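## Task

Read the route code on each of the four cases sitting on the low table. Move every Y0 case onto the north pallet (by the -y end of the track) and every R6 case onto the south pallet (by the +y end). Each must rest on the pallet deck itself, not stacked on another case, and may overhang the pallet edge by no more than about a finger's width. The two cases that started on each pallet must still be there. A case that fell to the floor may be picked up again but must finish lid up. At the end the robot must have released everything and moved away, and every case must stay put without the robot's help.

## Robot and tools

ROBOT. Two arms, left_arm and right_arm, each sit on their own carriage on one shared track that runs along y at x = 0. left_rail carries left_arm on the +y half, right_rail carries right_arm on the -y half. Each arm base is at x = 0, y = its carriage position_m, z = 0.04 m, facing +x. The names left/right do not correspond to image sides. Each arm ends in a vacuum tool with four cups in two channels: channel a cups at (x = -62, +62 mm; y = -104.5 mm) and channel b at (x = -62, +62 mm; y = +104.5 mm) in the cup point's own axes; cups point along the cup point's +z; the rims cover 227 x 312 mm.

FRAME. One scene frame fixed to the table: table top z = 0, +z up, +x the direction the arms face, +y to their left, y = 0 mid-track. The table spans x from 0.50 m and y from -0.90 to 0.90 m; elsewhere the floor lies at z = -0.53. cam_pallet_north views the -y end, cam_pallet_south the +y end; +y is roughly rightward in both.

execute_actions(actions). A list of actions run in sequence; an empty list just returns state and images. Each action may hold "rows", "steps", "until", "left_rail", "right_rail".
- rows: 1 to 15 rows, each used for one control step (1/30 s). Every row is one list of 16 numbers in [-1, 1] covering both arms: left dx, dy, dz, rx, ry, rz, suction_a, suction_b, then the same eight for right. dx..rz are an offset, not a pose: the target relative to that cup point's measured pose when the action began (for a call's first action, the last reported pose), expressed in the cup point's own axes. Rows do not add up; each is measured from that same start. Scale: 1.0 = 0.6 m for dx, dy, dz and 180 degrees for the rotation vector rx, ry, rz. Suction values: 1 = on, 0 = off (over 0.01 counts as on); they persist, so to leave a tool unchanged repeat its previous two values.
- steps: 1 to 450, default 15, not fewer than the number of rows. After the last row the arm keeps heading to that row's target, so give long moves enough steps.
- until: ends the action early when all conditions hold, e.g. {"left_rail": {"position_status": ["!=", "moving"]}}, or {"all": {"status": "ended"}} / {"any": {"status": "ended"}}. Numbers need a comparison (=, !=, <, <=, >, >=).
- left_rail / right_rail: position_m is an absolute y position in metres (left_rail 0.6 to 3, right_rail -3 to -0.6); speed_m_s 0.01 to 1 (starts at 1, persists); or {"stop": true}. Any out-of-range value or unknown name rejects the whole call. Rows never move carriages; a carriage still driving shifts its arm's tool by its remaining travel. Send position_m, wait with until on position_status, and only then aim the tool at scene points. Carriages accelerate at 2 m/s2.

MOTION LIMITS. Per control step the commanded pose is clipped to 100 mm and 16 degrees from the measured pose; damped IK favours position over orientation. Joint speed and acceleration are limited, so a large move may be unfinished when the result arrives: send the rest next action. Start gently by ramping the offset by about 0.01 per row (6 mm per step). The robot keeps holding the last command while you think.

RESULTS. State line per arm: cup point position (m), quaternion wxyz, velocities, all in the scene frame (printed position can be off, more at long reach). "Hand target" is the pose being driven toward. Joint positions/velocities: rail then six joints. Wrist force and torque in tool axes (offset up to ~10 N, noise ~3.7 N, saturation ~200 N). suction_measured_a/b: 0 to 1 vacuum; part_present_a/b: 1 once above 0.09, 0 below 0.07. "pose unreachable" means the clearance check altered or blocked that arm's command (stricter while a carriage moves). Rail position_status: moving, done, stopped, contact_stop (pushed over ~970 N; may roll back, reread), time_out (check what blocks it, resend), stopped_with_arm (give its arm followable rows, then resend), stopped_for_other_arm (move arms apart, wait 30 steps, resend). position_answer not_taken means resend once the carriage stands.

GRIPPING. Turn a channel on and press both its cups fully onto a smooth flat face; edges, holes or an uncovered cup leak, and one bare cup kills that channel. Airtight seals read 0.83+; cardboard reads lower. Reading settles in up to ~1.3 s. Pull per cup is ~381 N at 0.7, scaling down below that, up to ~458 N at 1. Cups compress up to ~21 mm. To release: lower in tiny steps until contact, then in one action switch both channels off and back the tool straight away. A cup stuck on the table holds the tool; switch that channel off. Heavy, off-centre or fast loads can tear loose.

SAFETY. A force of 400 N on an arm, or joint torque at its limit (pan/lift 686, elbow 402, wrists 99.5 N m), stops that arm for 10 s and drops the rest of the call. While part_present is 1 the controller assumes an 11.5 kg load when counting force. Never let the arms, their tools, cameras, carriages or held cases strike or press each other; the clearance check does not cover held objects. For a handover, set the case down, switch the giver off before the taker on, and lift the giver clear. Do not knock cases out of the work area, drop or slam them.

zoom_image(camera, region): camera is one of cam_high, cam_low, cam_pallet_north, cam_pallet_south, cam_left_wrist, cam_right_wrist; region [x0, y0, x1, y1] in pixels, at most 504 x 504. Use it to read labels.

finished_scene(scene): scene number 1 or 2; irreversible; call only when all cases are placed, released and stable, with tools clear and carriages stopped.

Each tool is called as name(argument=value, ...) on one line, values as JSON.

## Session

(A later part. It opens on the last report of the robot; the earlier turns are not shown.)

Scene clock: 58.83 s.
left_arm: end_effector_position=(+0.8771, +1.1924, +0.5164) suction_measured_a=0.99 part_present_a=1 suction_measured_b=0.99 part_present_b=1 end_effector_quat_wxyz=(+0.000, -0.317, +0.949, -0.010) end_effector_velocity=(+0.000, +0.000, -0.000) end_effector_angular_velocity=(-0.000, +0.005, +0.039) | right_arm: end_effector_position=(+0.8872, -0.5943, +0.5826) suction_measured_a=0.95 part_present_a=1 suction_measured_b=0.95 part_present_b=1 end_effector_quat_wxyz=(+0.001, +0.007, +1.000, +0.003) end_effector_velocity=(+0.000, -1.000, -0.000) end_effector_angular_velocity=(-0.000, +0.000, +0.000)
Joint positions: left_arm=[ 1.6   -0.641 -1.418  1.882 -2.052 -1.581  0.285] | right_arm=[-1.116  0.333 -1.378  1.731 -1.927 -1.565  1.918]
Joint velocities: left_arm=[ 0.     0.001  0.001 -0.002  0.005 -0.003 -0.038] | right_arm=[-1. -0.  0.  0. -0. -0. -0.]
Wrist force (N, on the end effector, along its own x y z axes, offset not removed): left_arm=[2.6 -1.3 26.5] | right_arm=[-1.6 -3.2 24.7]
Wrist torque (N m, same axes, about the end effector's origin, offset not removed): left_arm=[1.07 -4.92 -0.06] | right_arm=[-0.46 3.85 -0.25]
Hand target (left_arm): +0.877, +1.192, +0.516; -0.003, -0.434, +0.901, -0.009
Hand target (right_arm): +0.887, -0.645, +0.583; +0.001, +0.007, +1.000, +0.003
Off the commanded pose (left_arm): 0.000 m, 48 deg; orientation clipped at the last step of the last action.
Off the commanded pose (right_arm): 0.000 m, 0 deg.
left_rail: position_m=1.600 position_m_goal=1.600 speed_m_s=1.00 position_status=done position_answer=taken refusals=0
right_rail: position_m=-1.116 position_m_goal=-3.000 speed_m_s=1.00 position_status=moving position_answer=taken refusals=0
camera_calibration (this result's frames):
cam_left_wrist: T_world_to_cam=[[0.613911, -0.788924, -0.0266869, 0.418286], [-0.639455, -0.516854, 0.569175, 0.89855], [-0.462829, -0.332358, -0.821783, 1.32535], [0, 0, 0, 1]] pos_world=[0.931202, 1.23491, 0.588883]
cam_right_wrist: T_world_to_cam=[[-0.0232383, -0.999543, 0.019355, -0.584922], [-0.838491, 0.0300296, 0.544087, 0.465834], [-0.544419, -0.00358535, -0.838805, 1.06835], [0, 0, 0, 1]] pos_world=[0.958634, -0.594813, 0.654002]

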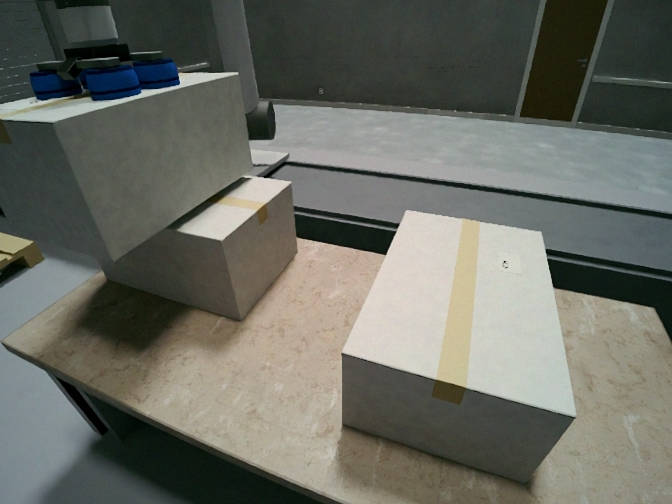

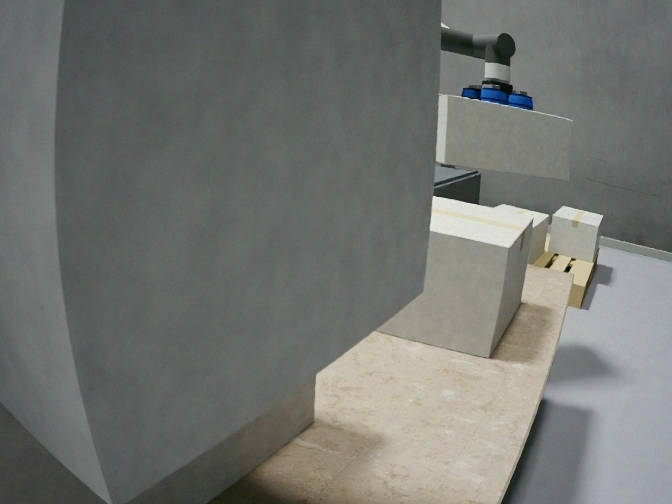

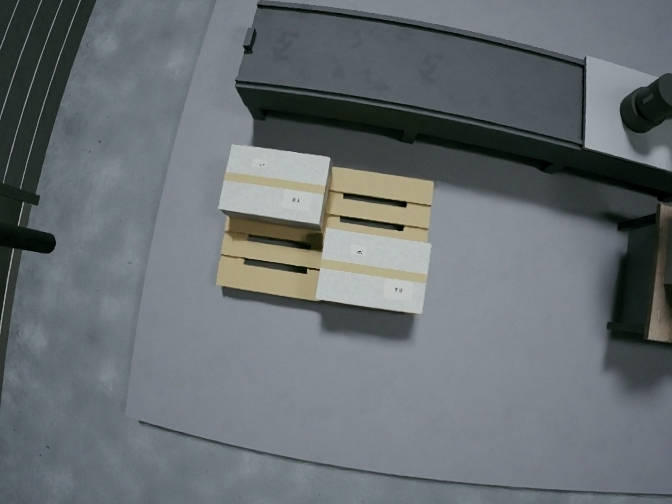

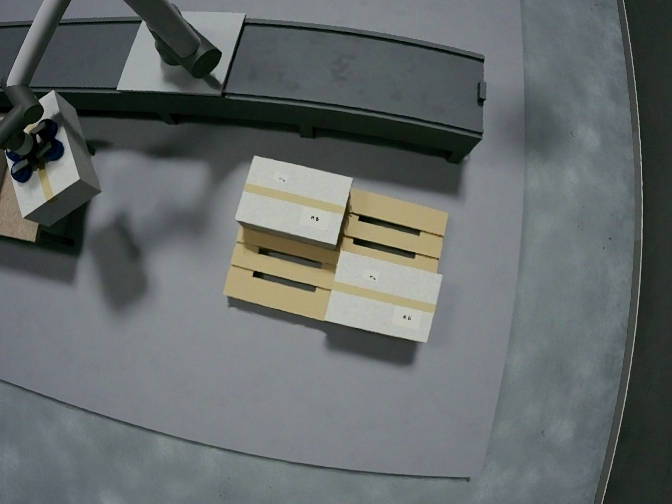

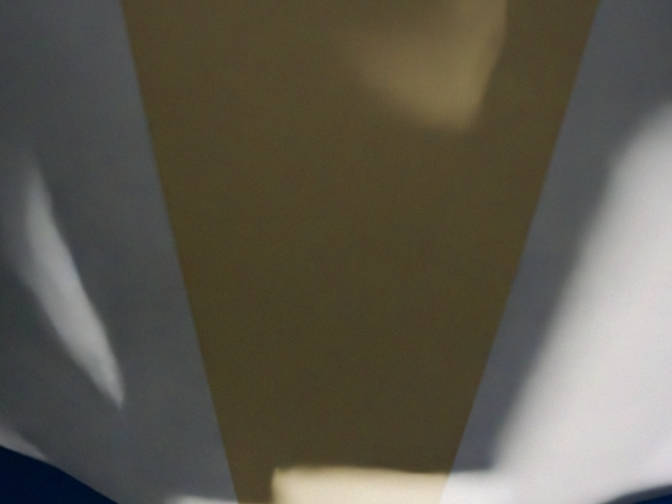

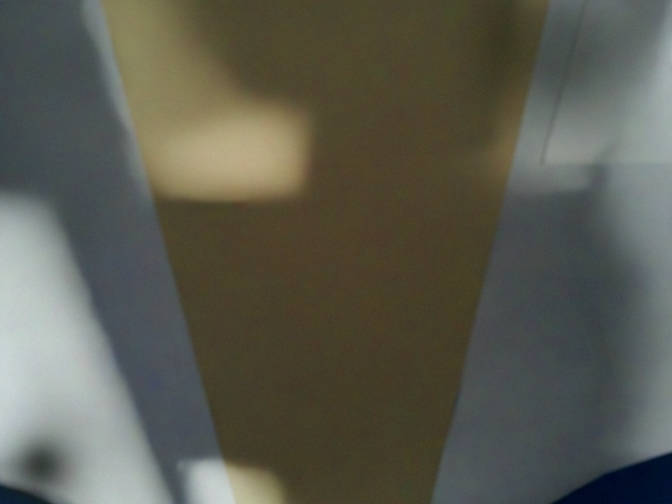

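execute_actions(actions=[{"steps": 1}])

zoom_image(camera="cam_low", region=[400, 60, 600, 210])

Scene clock: 59.37 s.
left_arm: end_effector_position=(+0.8771, +1.1924, +0.5164) suction_measured_a=0.99 part_present_a=1 suction_measured_b=0.99 part_present_b=1 end_effector_quat_wxyz=(-0.003, -0.431, +0.902, -0.009) end_effector_velocity=(-0.000, +0.000, -0.000) end_effector_angular_velocity=(+0.002, +0.005, +0.076) | right_arm: end_effector_position=(+0.8872, -1.1275, +0.5826) suction_measured_a=0.95 part_present_a=1 suction_measured_b=0.95 part_present_b=1 end_effector_quat_wxyz=(+0.001, +0.007, +1.000, +0.003) end_effector_velocity=(+0.000, -1.000, -0.000) end_effector_angular_velocity=(+0.000, +0.000, +0.000)
Joint positions: left_arm=[ 1.6   -0.641 -1.417  1.881 -2.048 -1.584  0.038] | right_arm=[-1.649  0.333 -1.378  1.731 -1.927 -1.565  1.918]
Joint velocities: left_arm=[ 0.     0.     0.001 -0.002  0.006 -0.001 -0.076] | right_arm=[-1. -0.  0. -0. -0.  0. -0.]
Wrist force (N, on the end effector, along its own x y z axes, offset not removed): left_arm=[1.8 -0.2 25.0] | right_arm=[2.2 -3.3 23.0]
Wrist torque (N m, same axes, about the end effector's origin, offset not removed): left_arm=[1.45 -4.91 -0.47] | right_arm=[-0.53 3.33 -0.17]
Hand target (left_arm): +0.877, +1.192, +0.516; -0.004, -0.541, +0.841, -0.007
Hand target (right_arm): +0.887, -1.178, +0.583; +0.001, +0.007, +1.000, +0.003
Off the commanded pose (left_arm): 0.000 m, 34 deg; orientation clipped at the last step of the last action.
Off the commanded pose (right_arm): 0.000 m, 0 deg.
left_rail: position_m=1.600 position_m_goal=1.600 speed_m_s=1.00 position_status=done position_answer=taken refusals=0
right_rail: position_m=-1.649 position_m_goal=-3.000 speed_m_s=1.00 position_status=moving position_answer=taken refusals=0
camera_calibration (this result's frames):
cam_left_wrist: T_world_to_cam=[[0.788595, -0.614104, -0.0315348, 0.0591225], [-0.488415, -0.656701, 0.574625, 0.930034], [-0.373588, -0.437745, -0.817809, 1.37068], [0, 0, 0, 1]] pos_world=[0.919689, 1.24707, 0.588398]
cam_right_wrist: T_world_to_cam=[[-0.0232365, -0.999548, 0.0190844, -1.11776], [-0.838456, 0.029881, 0.54415, 0.481643], [-0.544474, -0.00335727, -0.838771, 1.06673], [0, 0, 0, 1]] pos_world=[0.958669, -1.12807, 0.653985]

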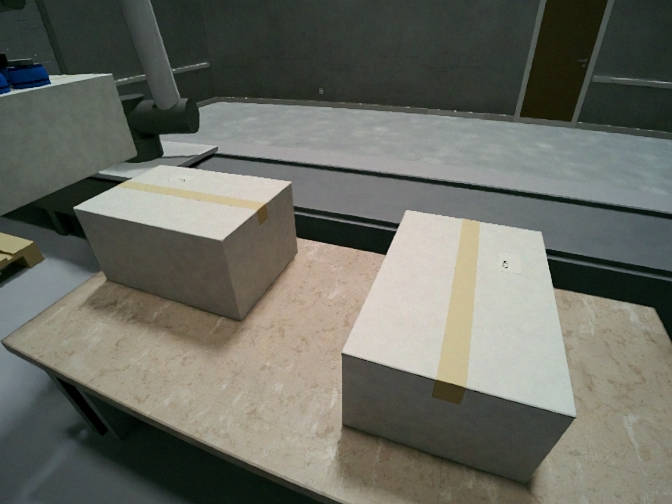

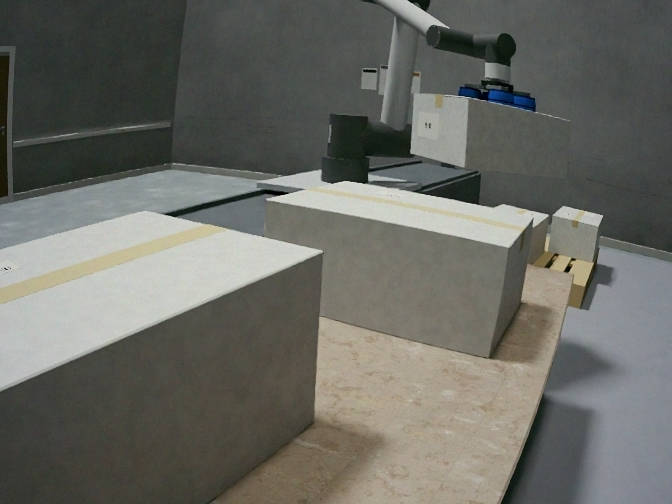

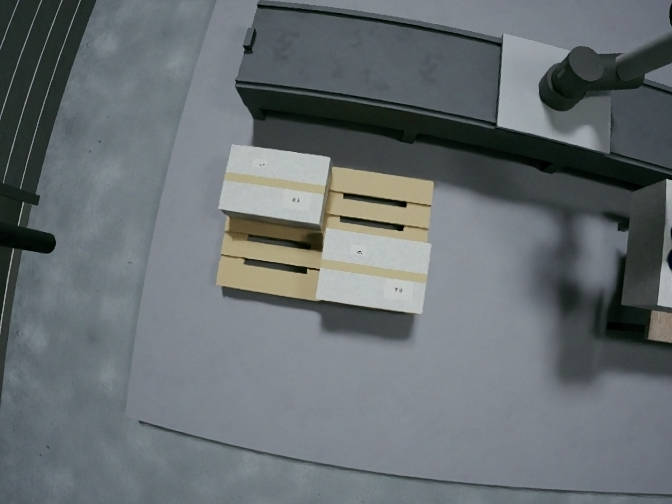

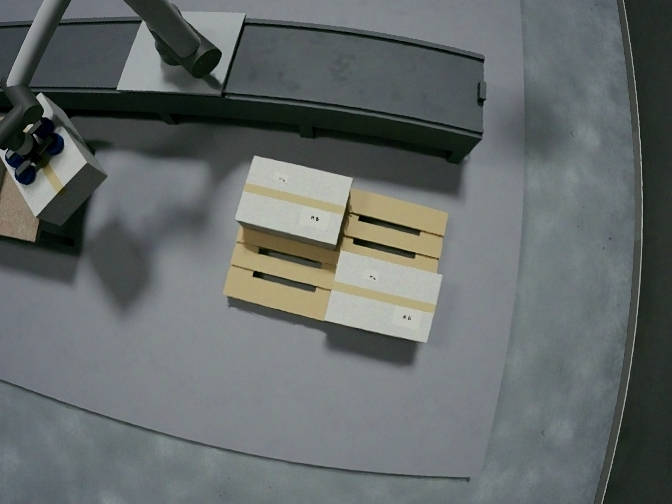

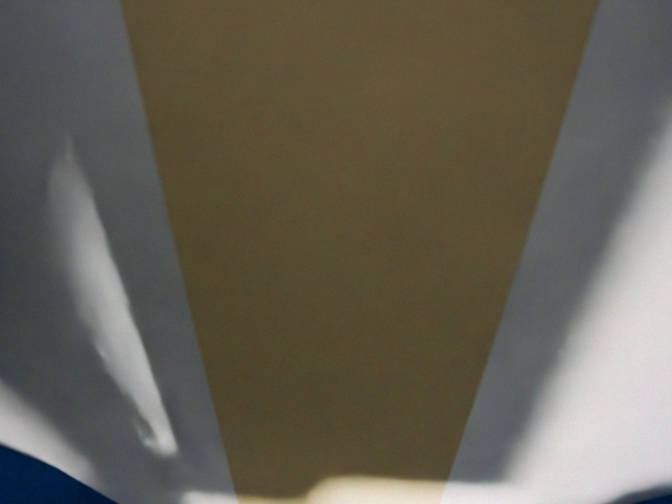

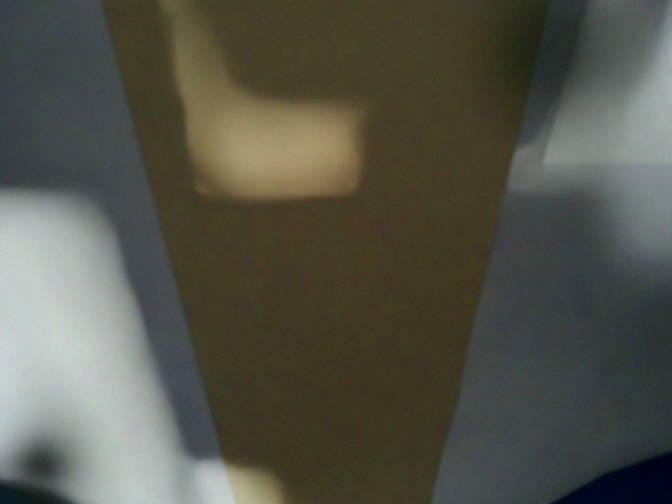

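Region (400, 60, 600, 210) of cam_low's 672x504 image, scaled by 2.520, with more detail than that image has; it fills the top 378 rows of this view, and the rest is white.

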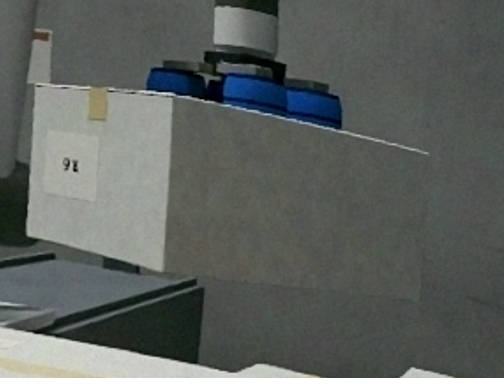

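execute_actions(actions=[{"steps": 1}])

zoom_image(camera="cam_low", region=[410, 95, 480, 150])

Scene clock: 60.47 s.
left_arm: end_effector_position=(+0.8771, +1.1924, +0.5164) suction_measured_a=0.99 part_present_a=1 suction_measured_b=0.99 part_present_b=1 end_effector_quat_wxyz=(-0.004, -0.541, +0.841, -0.007) end_effector_velocity=(-0.000, +0.000, +0.000) end_effector_angular_velocity=(+0.003, +0.005, +0.032) | right_arm: end_effector_position=(+0.8872, -2.2274, +0.5826) suction_measured_a=0.95 part_present_a=1 suction_measured_b=0.95 part_present_b=1 end_effector_quat_wxyz=(+0.001, +0.007, +1.000, +0.003) end_effector_velocity=(+0.000, -0.993, +0.000) end_effector_angular_velocity=(-0.000, -0.000, +0.000)
Joint positions: left_arm=[ 1.6   -0.641 -1.416  1.879 -2.043 -1.584 -0.214] | right_arm=[-2.749  0.333 -1.378  1.731 -1.927 -1.565  1.918]
Joint velocities: left_arm=[ 0.    -0.     0.001 -0.003  0.007  0.    -0.032] | right_arm=[-0.993 -0.    -0.     0.     0.    -0.    -0.   ]
Wrist force (N, on the end effector, along its own x y z axes, offset not removed): left_arm=[-0.5 -1.1 26.6] | right_arm=[-1.3 -7.9 26.2]
Wrist torque (N m, same axes, about the end effector's origin, offset not removed): left_arm=[1.33 -4.44 -0.06] | right_arm=[-1.19 3.78 -0.30]
Hand target (left_arm): +0.877, +1.192, +0.516; -0.004, -0.643, +0.766, -0.004
Hand target (right_arm): +0.887, -2.276, +0.583; +0.001, +0.007, +1.000, +0.003
Off the commanded pose (left_arm): 0.000 m, 19 deg; orientation clipped at the last step of the last action.
Off the commanded pose (right_arm): 0.000 m, 0 deg.
left_rail: position_m=1.600 position_m_goal=1.600 speed_m_s=1.00 position_status=done position_answer=taken refusals=0
right_rail: position_m=-2.749 position_m_goal=-3.000 speed_m_s=1.00 position_status=moving position_answer=taken refusals=0
camera_calibration (this result's frames):
cam_left_wrist: T_world_to_cam=[[0.916497, -0.398187, -0.0384853, -0.30693], [-0.305048, -0.757862, 0.576707, 0.888753], [-0.258804, -0.51681, -0.816044, 1.36338], [0, 0, 0, 1]] pos_world=[0.905261, 1.25595, 0.588217]
cam_right_wrist: T_world_to_cam=[[-0.0231746, -0.99955, 0.0190425, -2.21718], [-0.838452, 0.0298064, 0.544159, 0.514317], [-0.544482, -0.00335556, -0.838766, 1.06303], [0, 0, 0, 1]] pos_world=[0.958646, -2.22795, 0.65398]

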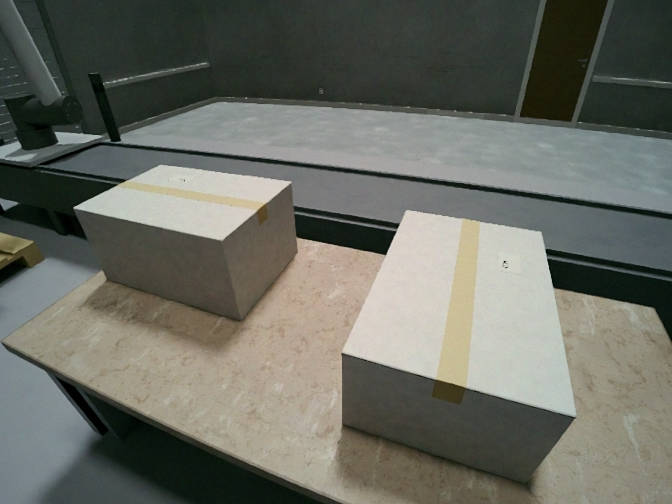

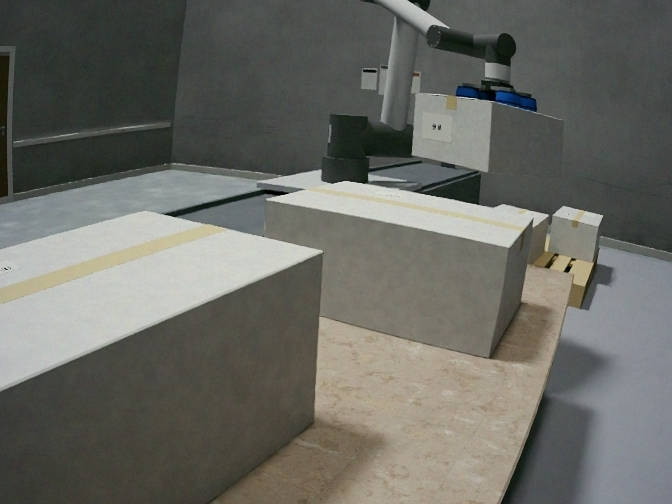

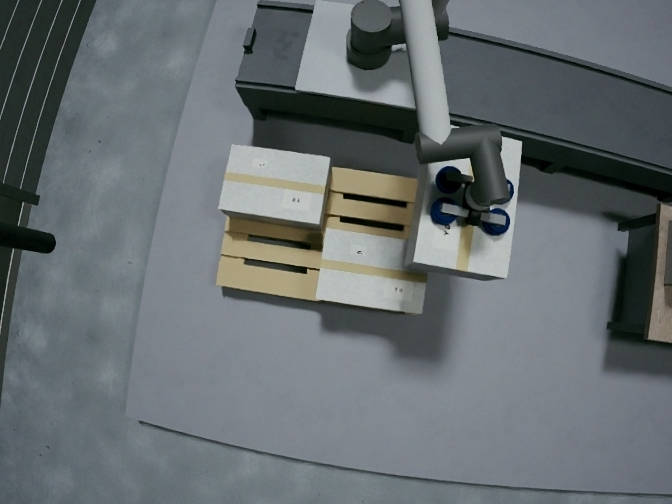

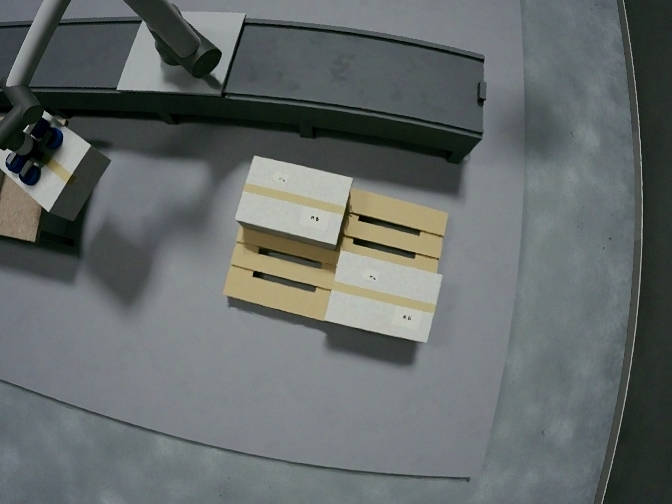

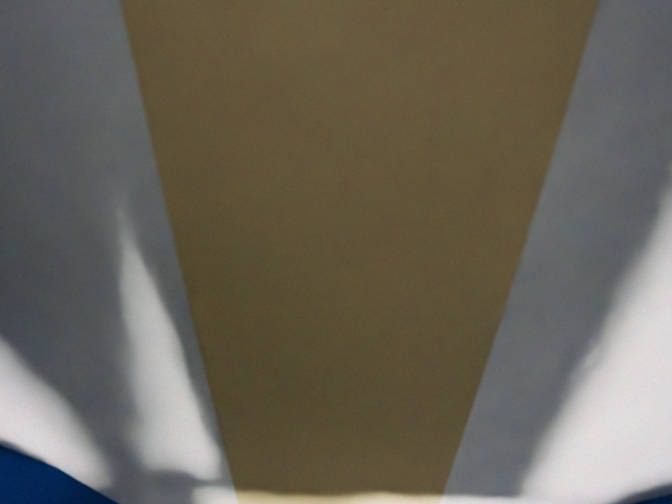

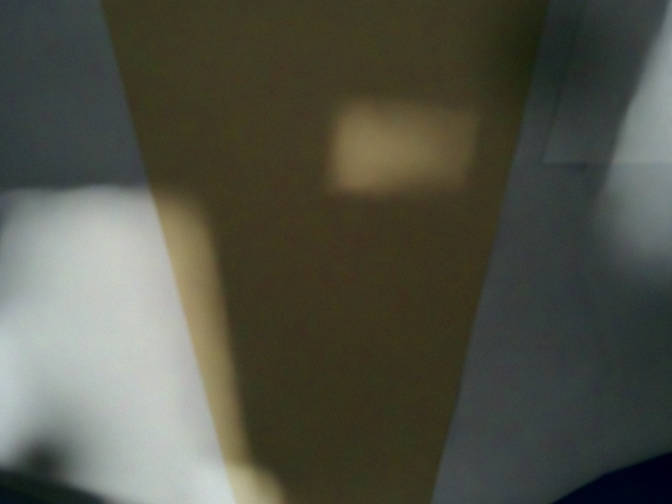

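Region (410, 95, 480, 150) of cam_low's 672x504 image, scaled by 7.200, with more detail than that image has; it fills the top 396 rows of this view, and the rest is white.

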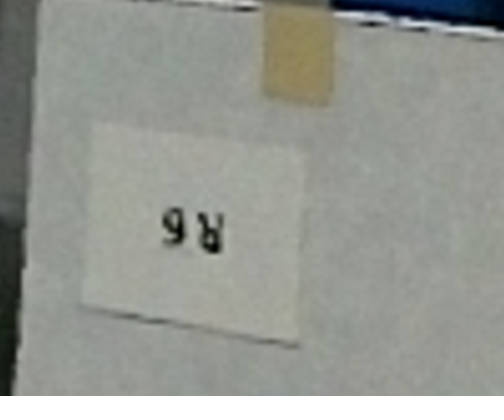

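execute_actions(actions=[{"left_rail": {"position_m": 2.82}, "steps": 1}])

Scene clock: 60.93 s.
left_arm: end_effector_position=(+0.8771, +1.1925, +0.5164) suction_measured_a=0.99 part_present_a=1 suction_measured_b=0.99 part_present_b=1 end_effector_quat_wxyz=(-0.004, -0.640, +0.769, -0.004) end_effector_velocity=(-0.000, +0.001, +0.000) end_effector_angular_velocity=(+0.012, -0.001, +0.104) | right_arm: end_effector_position=(+0.8872, -2.4772, +0.5826) suction_measured_a=0.95 part_present_a=1 suction_measured_b=0.95 part_present_b=1 end_effector_quat_wxyz=(+0.001, +0.007, +1.000, +0.003) end_effector_velocity=(+0.000, -0.071, -0.000) end_effector_angular_velocity=(-0.000, +0.000, -0.000)
Joint positions: left_arm=[ 1.6   -0.642 -1.416  1.877 -2.038 -1.581 -0.459] | right_arm=[-2.999  0.333 -1.378  1.731 -1.927 -1.565  1.918]
Joint velocities: left_arm=[ 0.001 -0.004  0.    -0.002  0.006  0.011 -0.107] | right_arm=[-0.071 -0.     0.    -0.     0.    -0.     0.   ]
Wrist force (N, on the end effector, along its own x y z axes, offset not removed): left_arm=[0.7 -3.1 27.5] | right_arm=[-0.1 -36.6 23.2]
Wrist torque (N m, same axes, about the end effector's origin, offset not removed): left_arm=[1.07 -4.60 -0.67] | right_arm=[2.07 3.54 0.31]
Hand target (left_arm): +0.877, +1.194, +0.516; -0.001, -0.674, +0.739, -0.001
Hand target (right_arm): +0.887, -2.478, +0.583; +0.001, +0.007, +1.000, +0.003
Off the commanded pose (left_arm): 0.000 m, 5 deg.
Off the commanded pose (right_arm): 0.000 m, 0 deg.
left_rail: position_m=1.600 position_m_goal=2.820 speed_m_s=1.00 position_status=moving position_answer=taken refusals=0
right_rail: position_m=-2.999 position_m_goal=-3.000 speed_m_s=1.00 position_status=moving position_answer=taken refusals=0
camera_calibration (this result's frames):
cam_left_wrist: T_world_to_cam=[[0.985317, -0.164743, -0.0448398, -0.642375], [-0.10965, -0.811885, 0.573428, 0.783542], [-0.130873, -0.560091, -0.818028, 1.30384], [0, 0, 0, 1]] pos_world=[0.889495, 1.26059, 0.588471]
cam_right_wrist: T_world_to_cam=[[-0.0231932, -0.999548, 0.0191218, -2.46684], [-0.838467, 0.029865, 0.544133, 0.521948], [-0.544459, -0.0034128, -0.838781, 1.06204], [0, 0, 0, 1]] pos_world=[0.958661, -2.47768, 0.653982]

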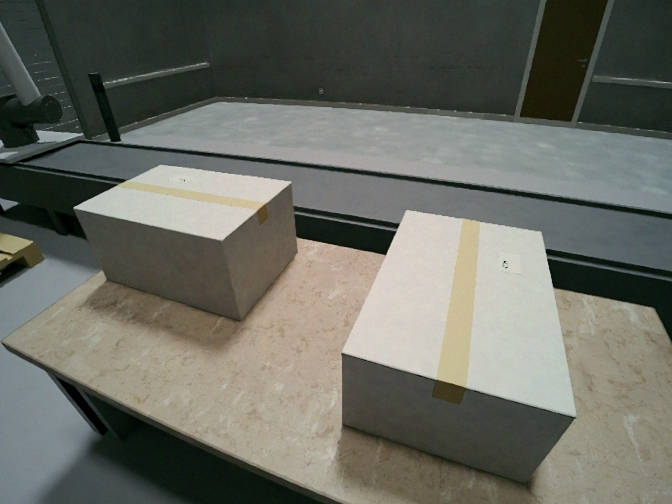

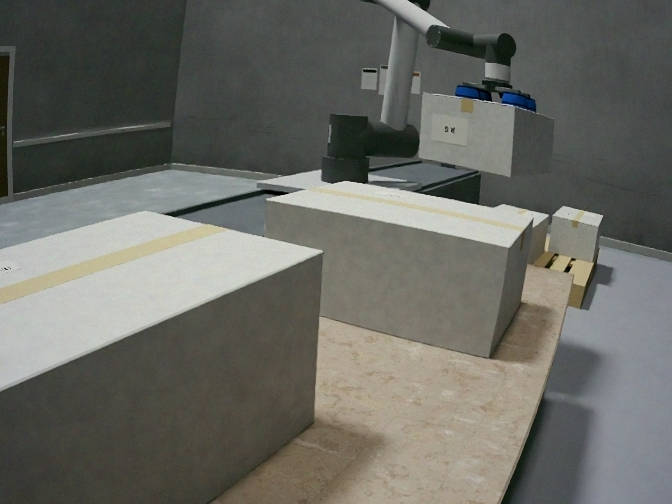

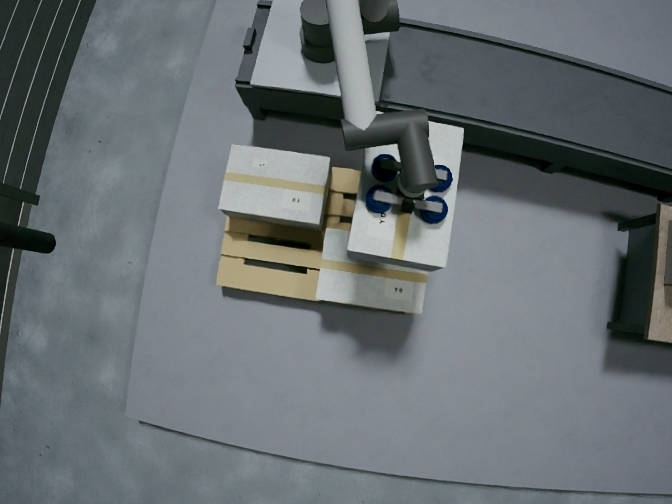

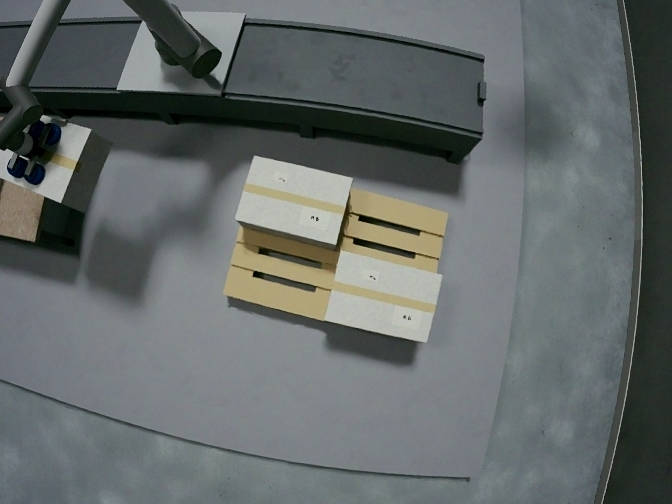

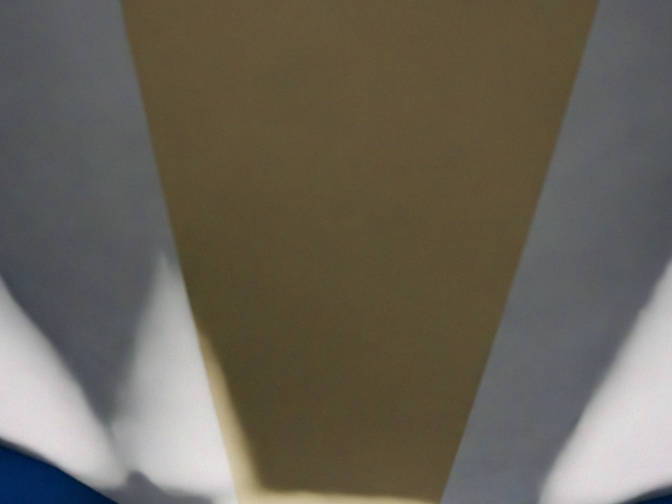

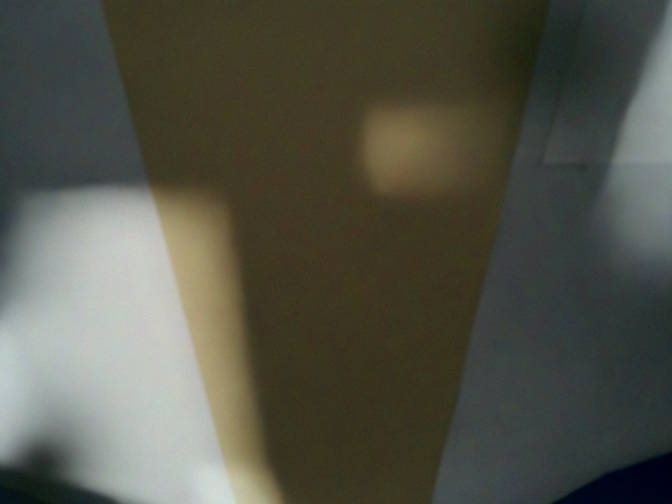

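execute_actions(actions=[])

Scene clock: 63.30 s.
left_arm: end_effector_position=(+0.8770, +2.4123, +0.5165) suction_measured_a=0.99 part_present_a=1 suction_measured_b=0.99 part_present_b=1 end_effector_quat_wxyz=(-0.001, -0.674, +0.739, -0.001) end_effector_velocity=(+0.000, +0.000, -0.000) end_effector_angular_velocity=(+0.000, -0.000, +0.000) | right_arm: end_effector_position=(+0.8872, -2.4781, +0.5826) suction_measured_a=0.95 part_present_a=1 suction_measured_b=0.95 part_present_b=1 end_effector_quat_wxyz=(+0.001, +0.007, +1.000, +0.003) end_effector_velocity=(-0.000, -0.000, +0.000) end_effector_angular_velocity=(+0.000, -0.000, -0.000)
Joint positions: left_arm=[ 2.82  -0.644 -1.416  1.876 -2.034 -1.573 -0.552] | right_arm=[-3.     0.333 -1.378  1.731 -1.927 -1.565  1.918]
Joint velocities: left_arm=[ 0. -0.  0. -0. -0.  0.  0.] | right_arm=[ 0. -0. -0. -0. -0. -0.  0.]
Wrist force (N, on the end effector, along its own x y z axes, offset not removed): left_arm=[0.2 0.8 27.0] | right_arm=[2.6 -3.5 26.9]
Wrist torque (N m, same axes, about the end effector's origin, offset not removed): left_arm=[1.52 -4.54 -0.47] | right_arm=[-0.69 3.18 -0.21]
Hand target (left_arm): +0.877, +2.412, +0.516; -0.001, -0.674, +0.739, -0.001
Hand target (right_arm): +0.887, -2.478, +0.583; +0.001, +0.007, +1.000, +0.003
Off the commanded pose (left_arm): 0.000 m, 0 deg.
Off the commanded pose (right_arm): 0.000 m, 0 deg.
left_rail: position_m=2.820 position_m_goal=2.820 speed_m_s=1.00 position_status=done position_answer=taken refusals=0
right_rail: position_m=-3.000 position_m_goal=-3.000 speed_m_s=1.00 position_status=done position_answer=taken refusals=0
camera_calibration (this result's frames):
cam_left_wrist: T_world_to_cam=[[0.996207, -0.0749695, -0.044168, -0.667815], [-0.0368392, -0.823259, 0.566469, 1.74098], [-0.0788296, -0.562694, -0.822898, 1.95026], [0, 0, 0, 1]] pos_world=[0.883156, 2.48061, 0.589156]
cam_right_wrist: T_world_to_cam=[[-0.0231673, -0.99955, 0.0190367, -2.46778], [-0.838464, 0.029797, 0.544142, 0.521785], [-0.544465, -0.00335528, -0.838777, 1.0622], [0, 0, 0, 1]] pos_world=[0.958655, -2.47866, 0.654]

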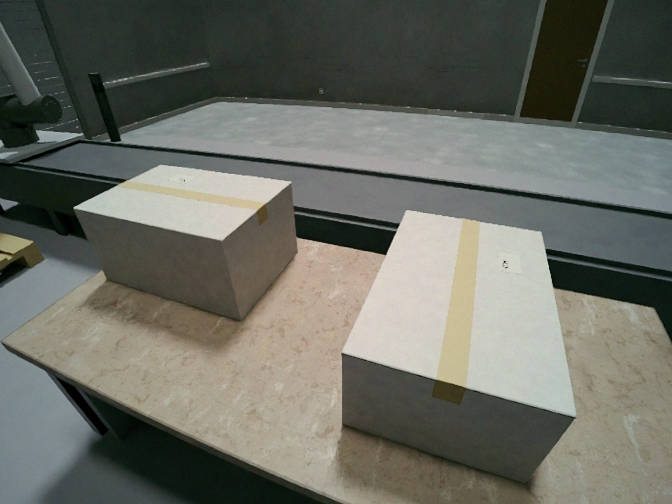

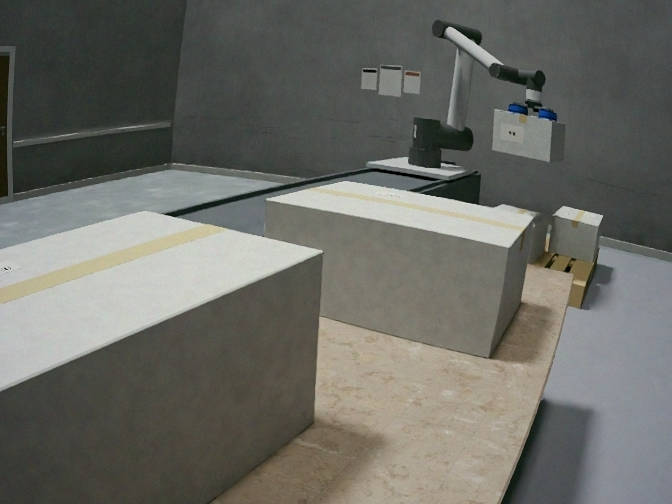

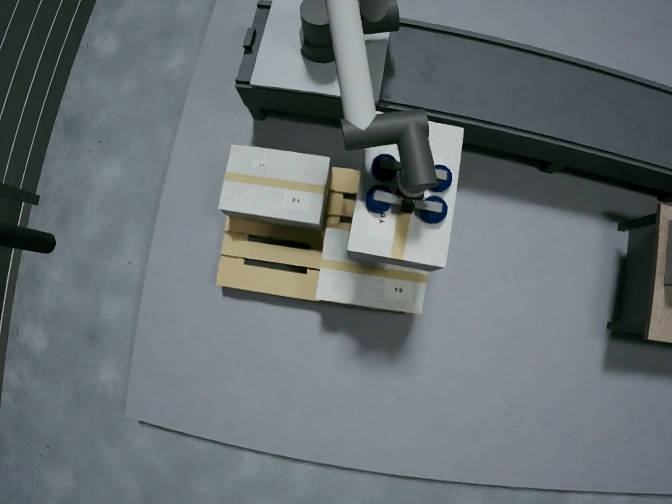

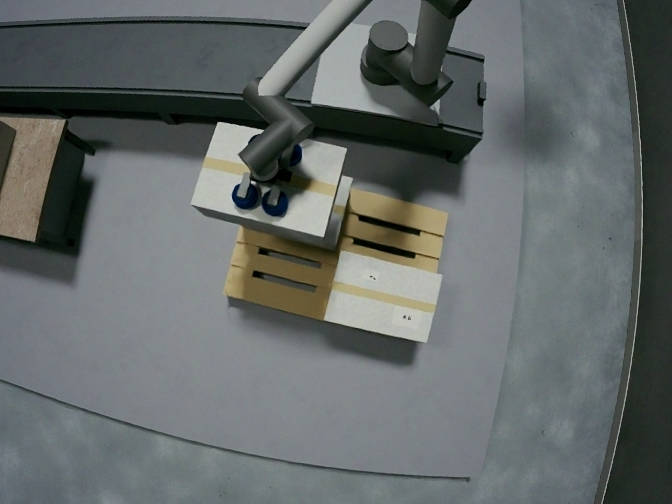

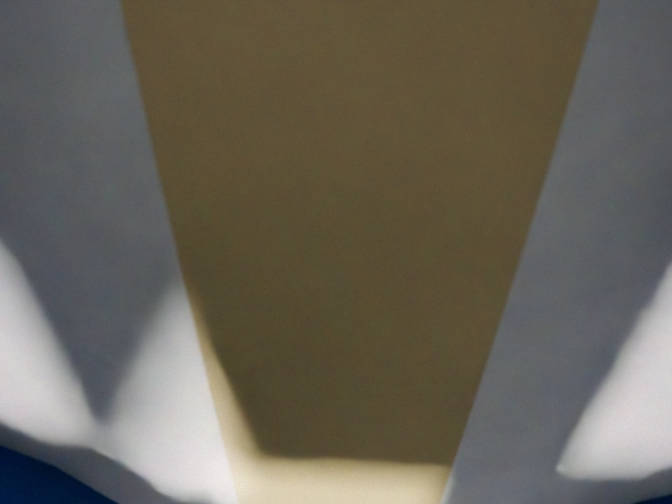

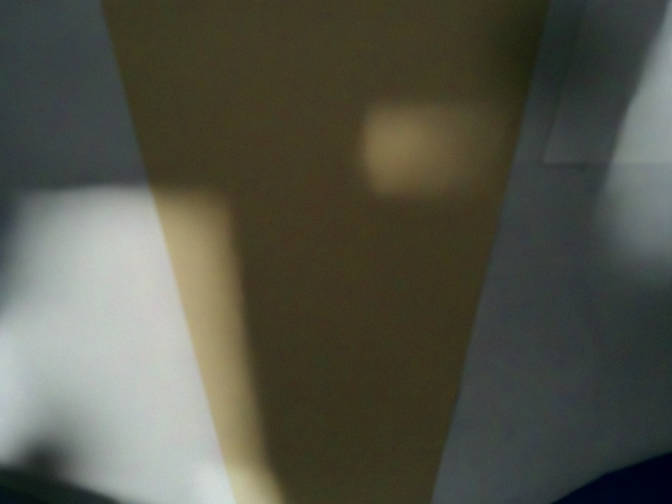

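execute_actions(actions=[{"rows": [
[-0.0001,-0.0014,0.0014,0,0,0,1,1, 0.0005,-0.0002,0.0016,0,0,0.001,1,1],
[-0.0005,-0.0055,0.0058,0,0,0,1,1, 0.002,-0.0008,0.0062,0,0,0.004,1,1],
[-0.0012,-0.0124,0.013,0,0,0,1,1, 0.0044,-0.0018,0.014,0,0,0.009,1,1],
[-0.0021,-0.022,0.0231,0,0,0,1,1, 0.0079,-0.0032,0.0248,0,0,0.016,1,1],
[-0.0032,-0.0343,0.0361,0,0,0,1,1, 0.0123,-0.0051,0.0388,0,0,0.025,1,1],
[-0.0047,-0.0494,0.052,0,0,0,1,1, 0.0178,-0.0073,0.0559,0,0,0.036,1,1],
[-0.0063,-0.0673,0.0707,0,0,0,1,1, 0.0242,-0.0099,0.0761,0,0,0.049,1,1],
[-0.0083,-0.0879,0.0924,0,0,0,1,1, 0.0316,-0.013,0.0994,0,0,0.064,1,1],
[-0.0105,-0.1112,0.1169,0,0,0,1,1, 0.04,-0.0164,0.1258,0,0,0.081,1,1],
[-0.013,-0.1373,0.1443,0,0,0,1,1, 0.0494,-0.0203,0.1553,0,0,0.1,1,1],
[-0.0518,-0.5493,0.5773,0,0,0,1,1, 0.1975,-0.0811,0.621,0,0,0.487,1,1]], "steps": 28}])

Scene clock: 66.03 s.
left_arm: end_effector_position=(+1.0929, +2.4200, +0.2792) suction_measured_a=0.99 part_present_a=1 suction_measured_b=0.99 part_present_b=1 end_effector_quat_wxyz=(-0.000, -0.674, +0.739, -0.002) end_effector_velocity=(+0.316, -0.001, -0.335) end_effector_angular_velocity=(-0.000, +0.002, +0.001) | right_arm: end_effector_position=(+0.7830, -2.5174, +0.2764) suction_measured_a=0.95 part_present_a=1 suction_measured_b=0.95 part_present_b=1 end_effector_quat_wxyz=(-0.029, +0.410, +0.911, -0.007) end_effector_velocity=(-0.145, -0.056, -0.450) end_effector_angular_velocity=(-0.055, +0.069, -1.210)
Joint positions: left_arm=[ 2.82  -0.524 -1.059  1.744 -2.259 -1.573 -0.432] | right_arm=[-3.     0.323 -1.276  2.088 -2.329 -1.542  2.739]
Joint velocities: left_arm=[ 0.     0.137  0.525 -0.325 -0.199 -0.002  0.137] | right_arm=[ 0.    -0.019  0.296  0.44  -0.688  0.033  1.192]
Wrist force (N, on the end effector, along its own x y z axes, offset not removed): left_arm=[0.7 -0.4 22.1] | right_arm=[4.0 -4.8 24.2]
Wrist torque (N m, same axes, about the end effector's origin, offset not removed): left_arm=[1.16 -4.70 -0.52] | right_arm=[-0.62 2.94 -0.21]
Hand target (left_arm): +1.144, +2.420, +0.223; -0.001, -0.674, +0.739, -0.001
Hand target (right_arm): +0.764, -2.525, +0.216; -0.030, +0.504, +0.863, -0.009
Off the commanded pose (left_arm): 0.159 m, 0 deg; position clipped at the last step of the last action.
Off the commanded pose (right_arm): 0.069 m, 40 deg; orientation clipped at the last step of the last action.
left_rail: position_m=2.820 position_m_goal=2.820 speed_m_s=1.00 position_status=done position_answer=taken refusals=0
right_rail: position_m=-3.000 position_m_goal=-3.000 speed_m_s=1.00 position_status=done position_answer=taken refusals=0
camera_calibration (this result's frames):
cam_left_wrist: T_world_to_cam=[[0.996282, -0.0745567, -0.0431576, -0.894159], [-0.0370531, -0.823133, 0.566638, 1.88957], [-0.0777711, -0.562932, -0.822836, 1.77575], [0, 0, 0, 1]] pos_world=[1.09895, 2.48833, 0.351858]
cam_right_wrist: T_world_to_cam=[[-0.752487, -0.655521, 0.0636743, -1.07882], [-0.505132, 0.636471, 0.582878, 1.85777], [-0.422616, 0.406444, -0.810061, 1.67674], [0, 0, 0, 1]] pos_world=[0.835236, -2.5711, 0.344098]

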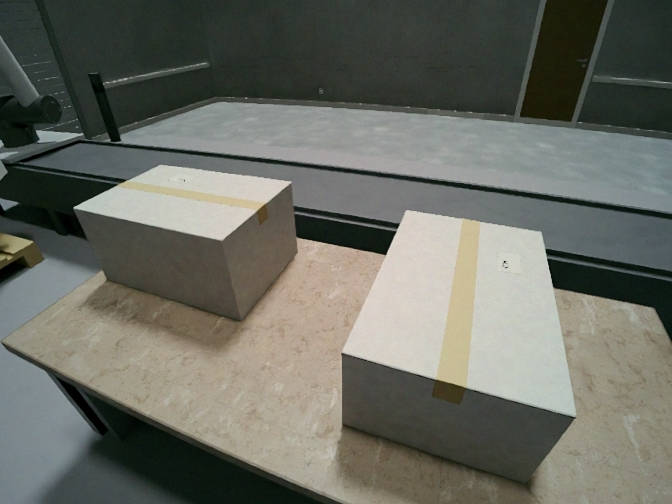

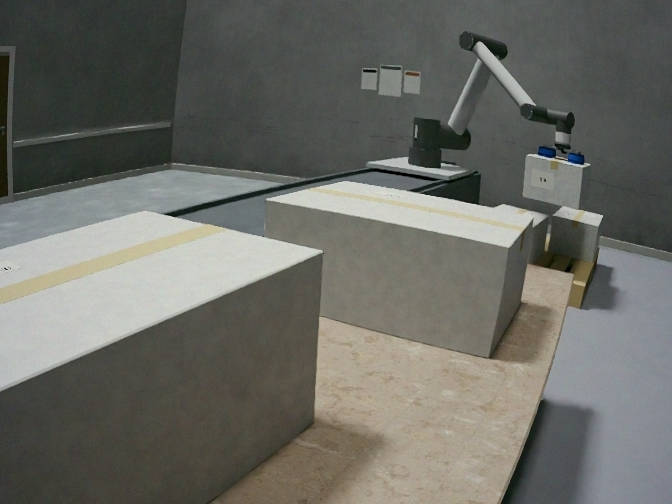

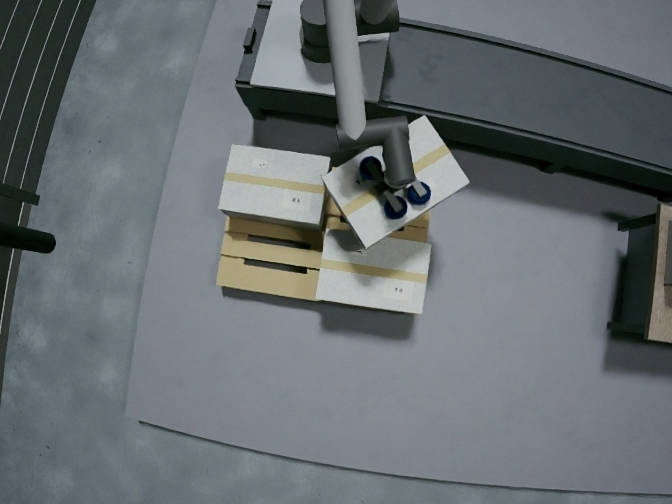

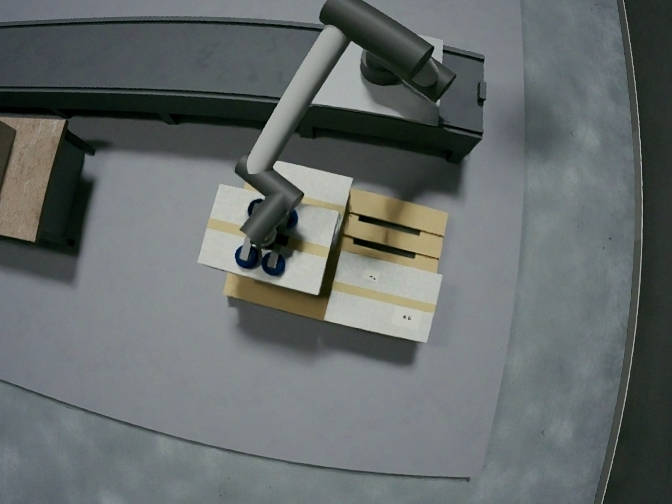

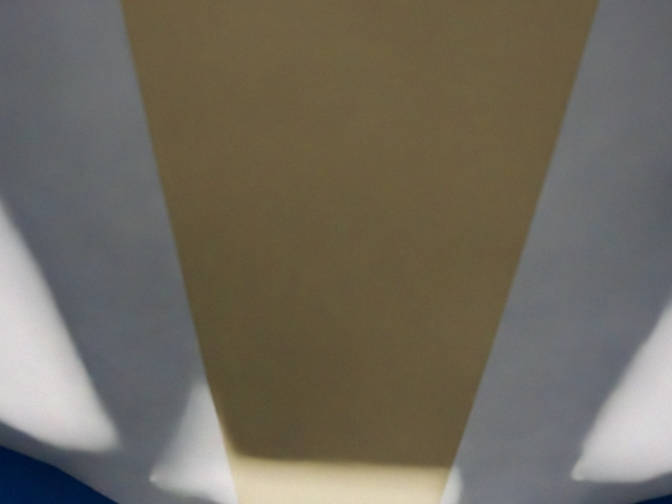

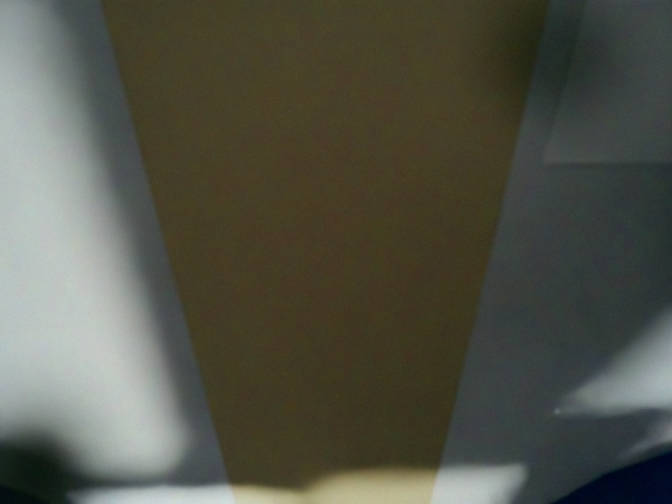

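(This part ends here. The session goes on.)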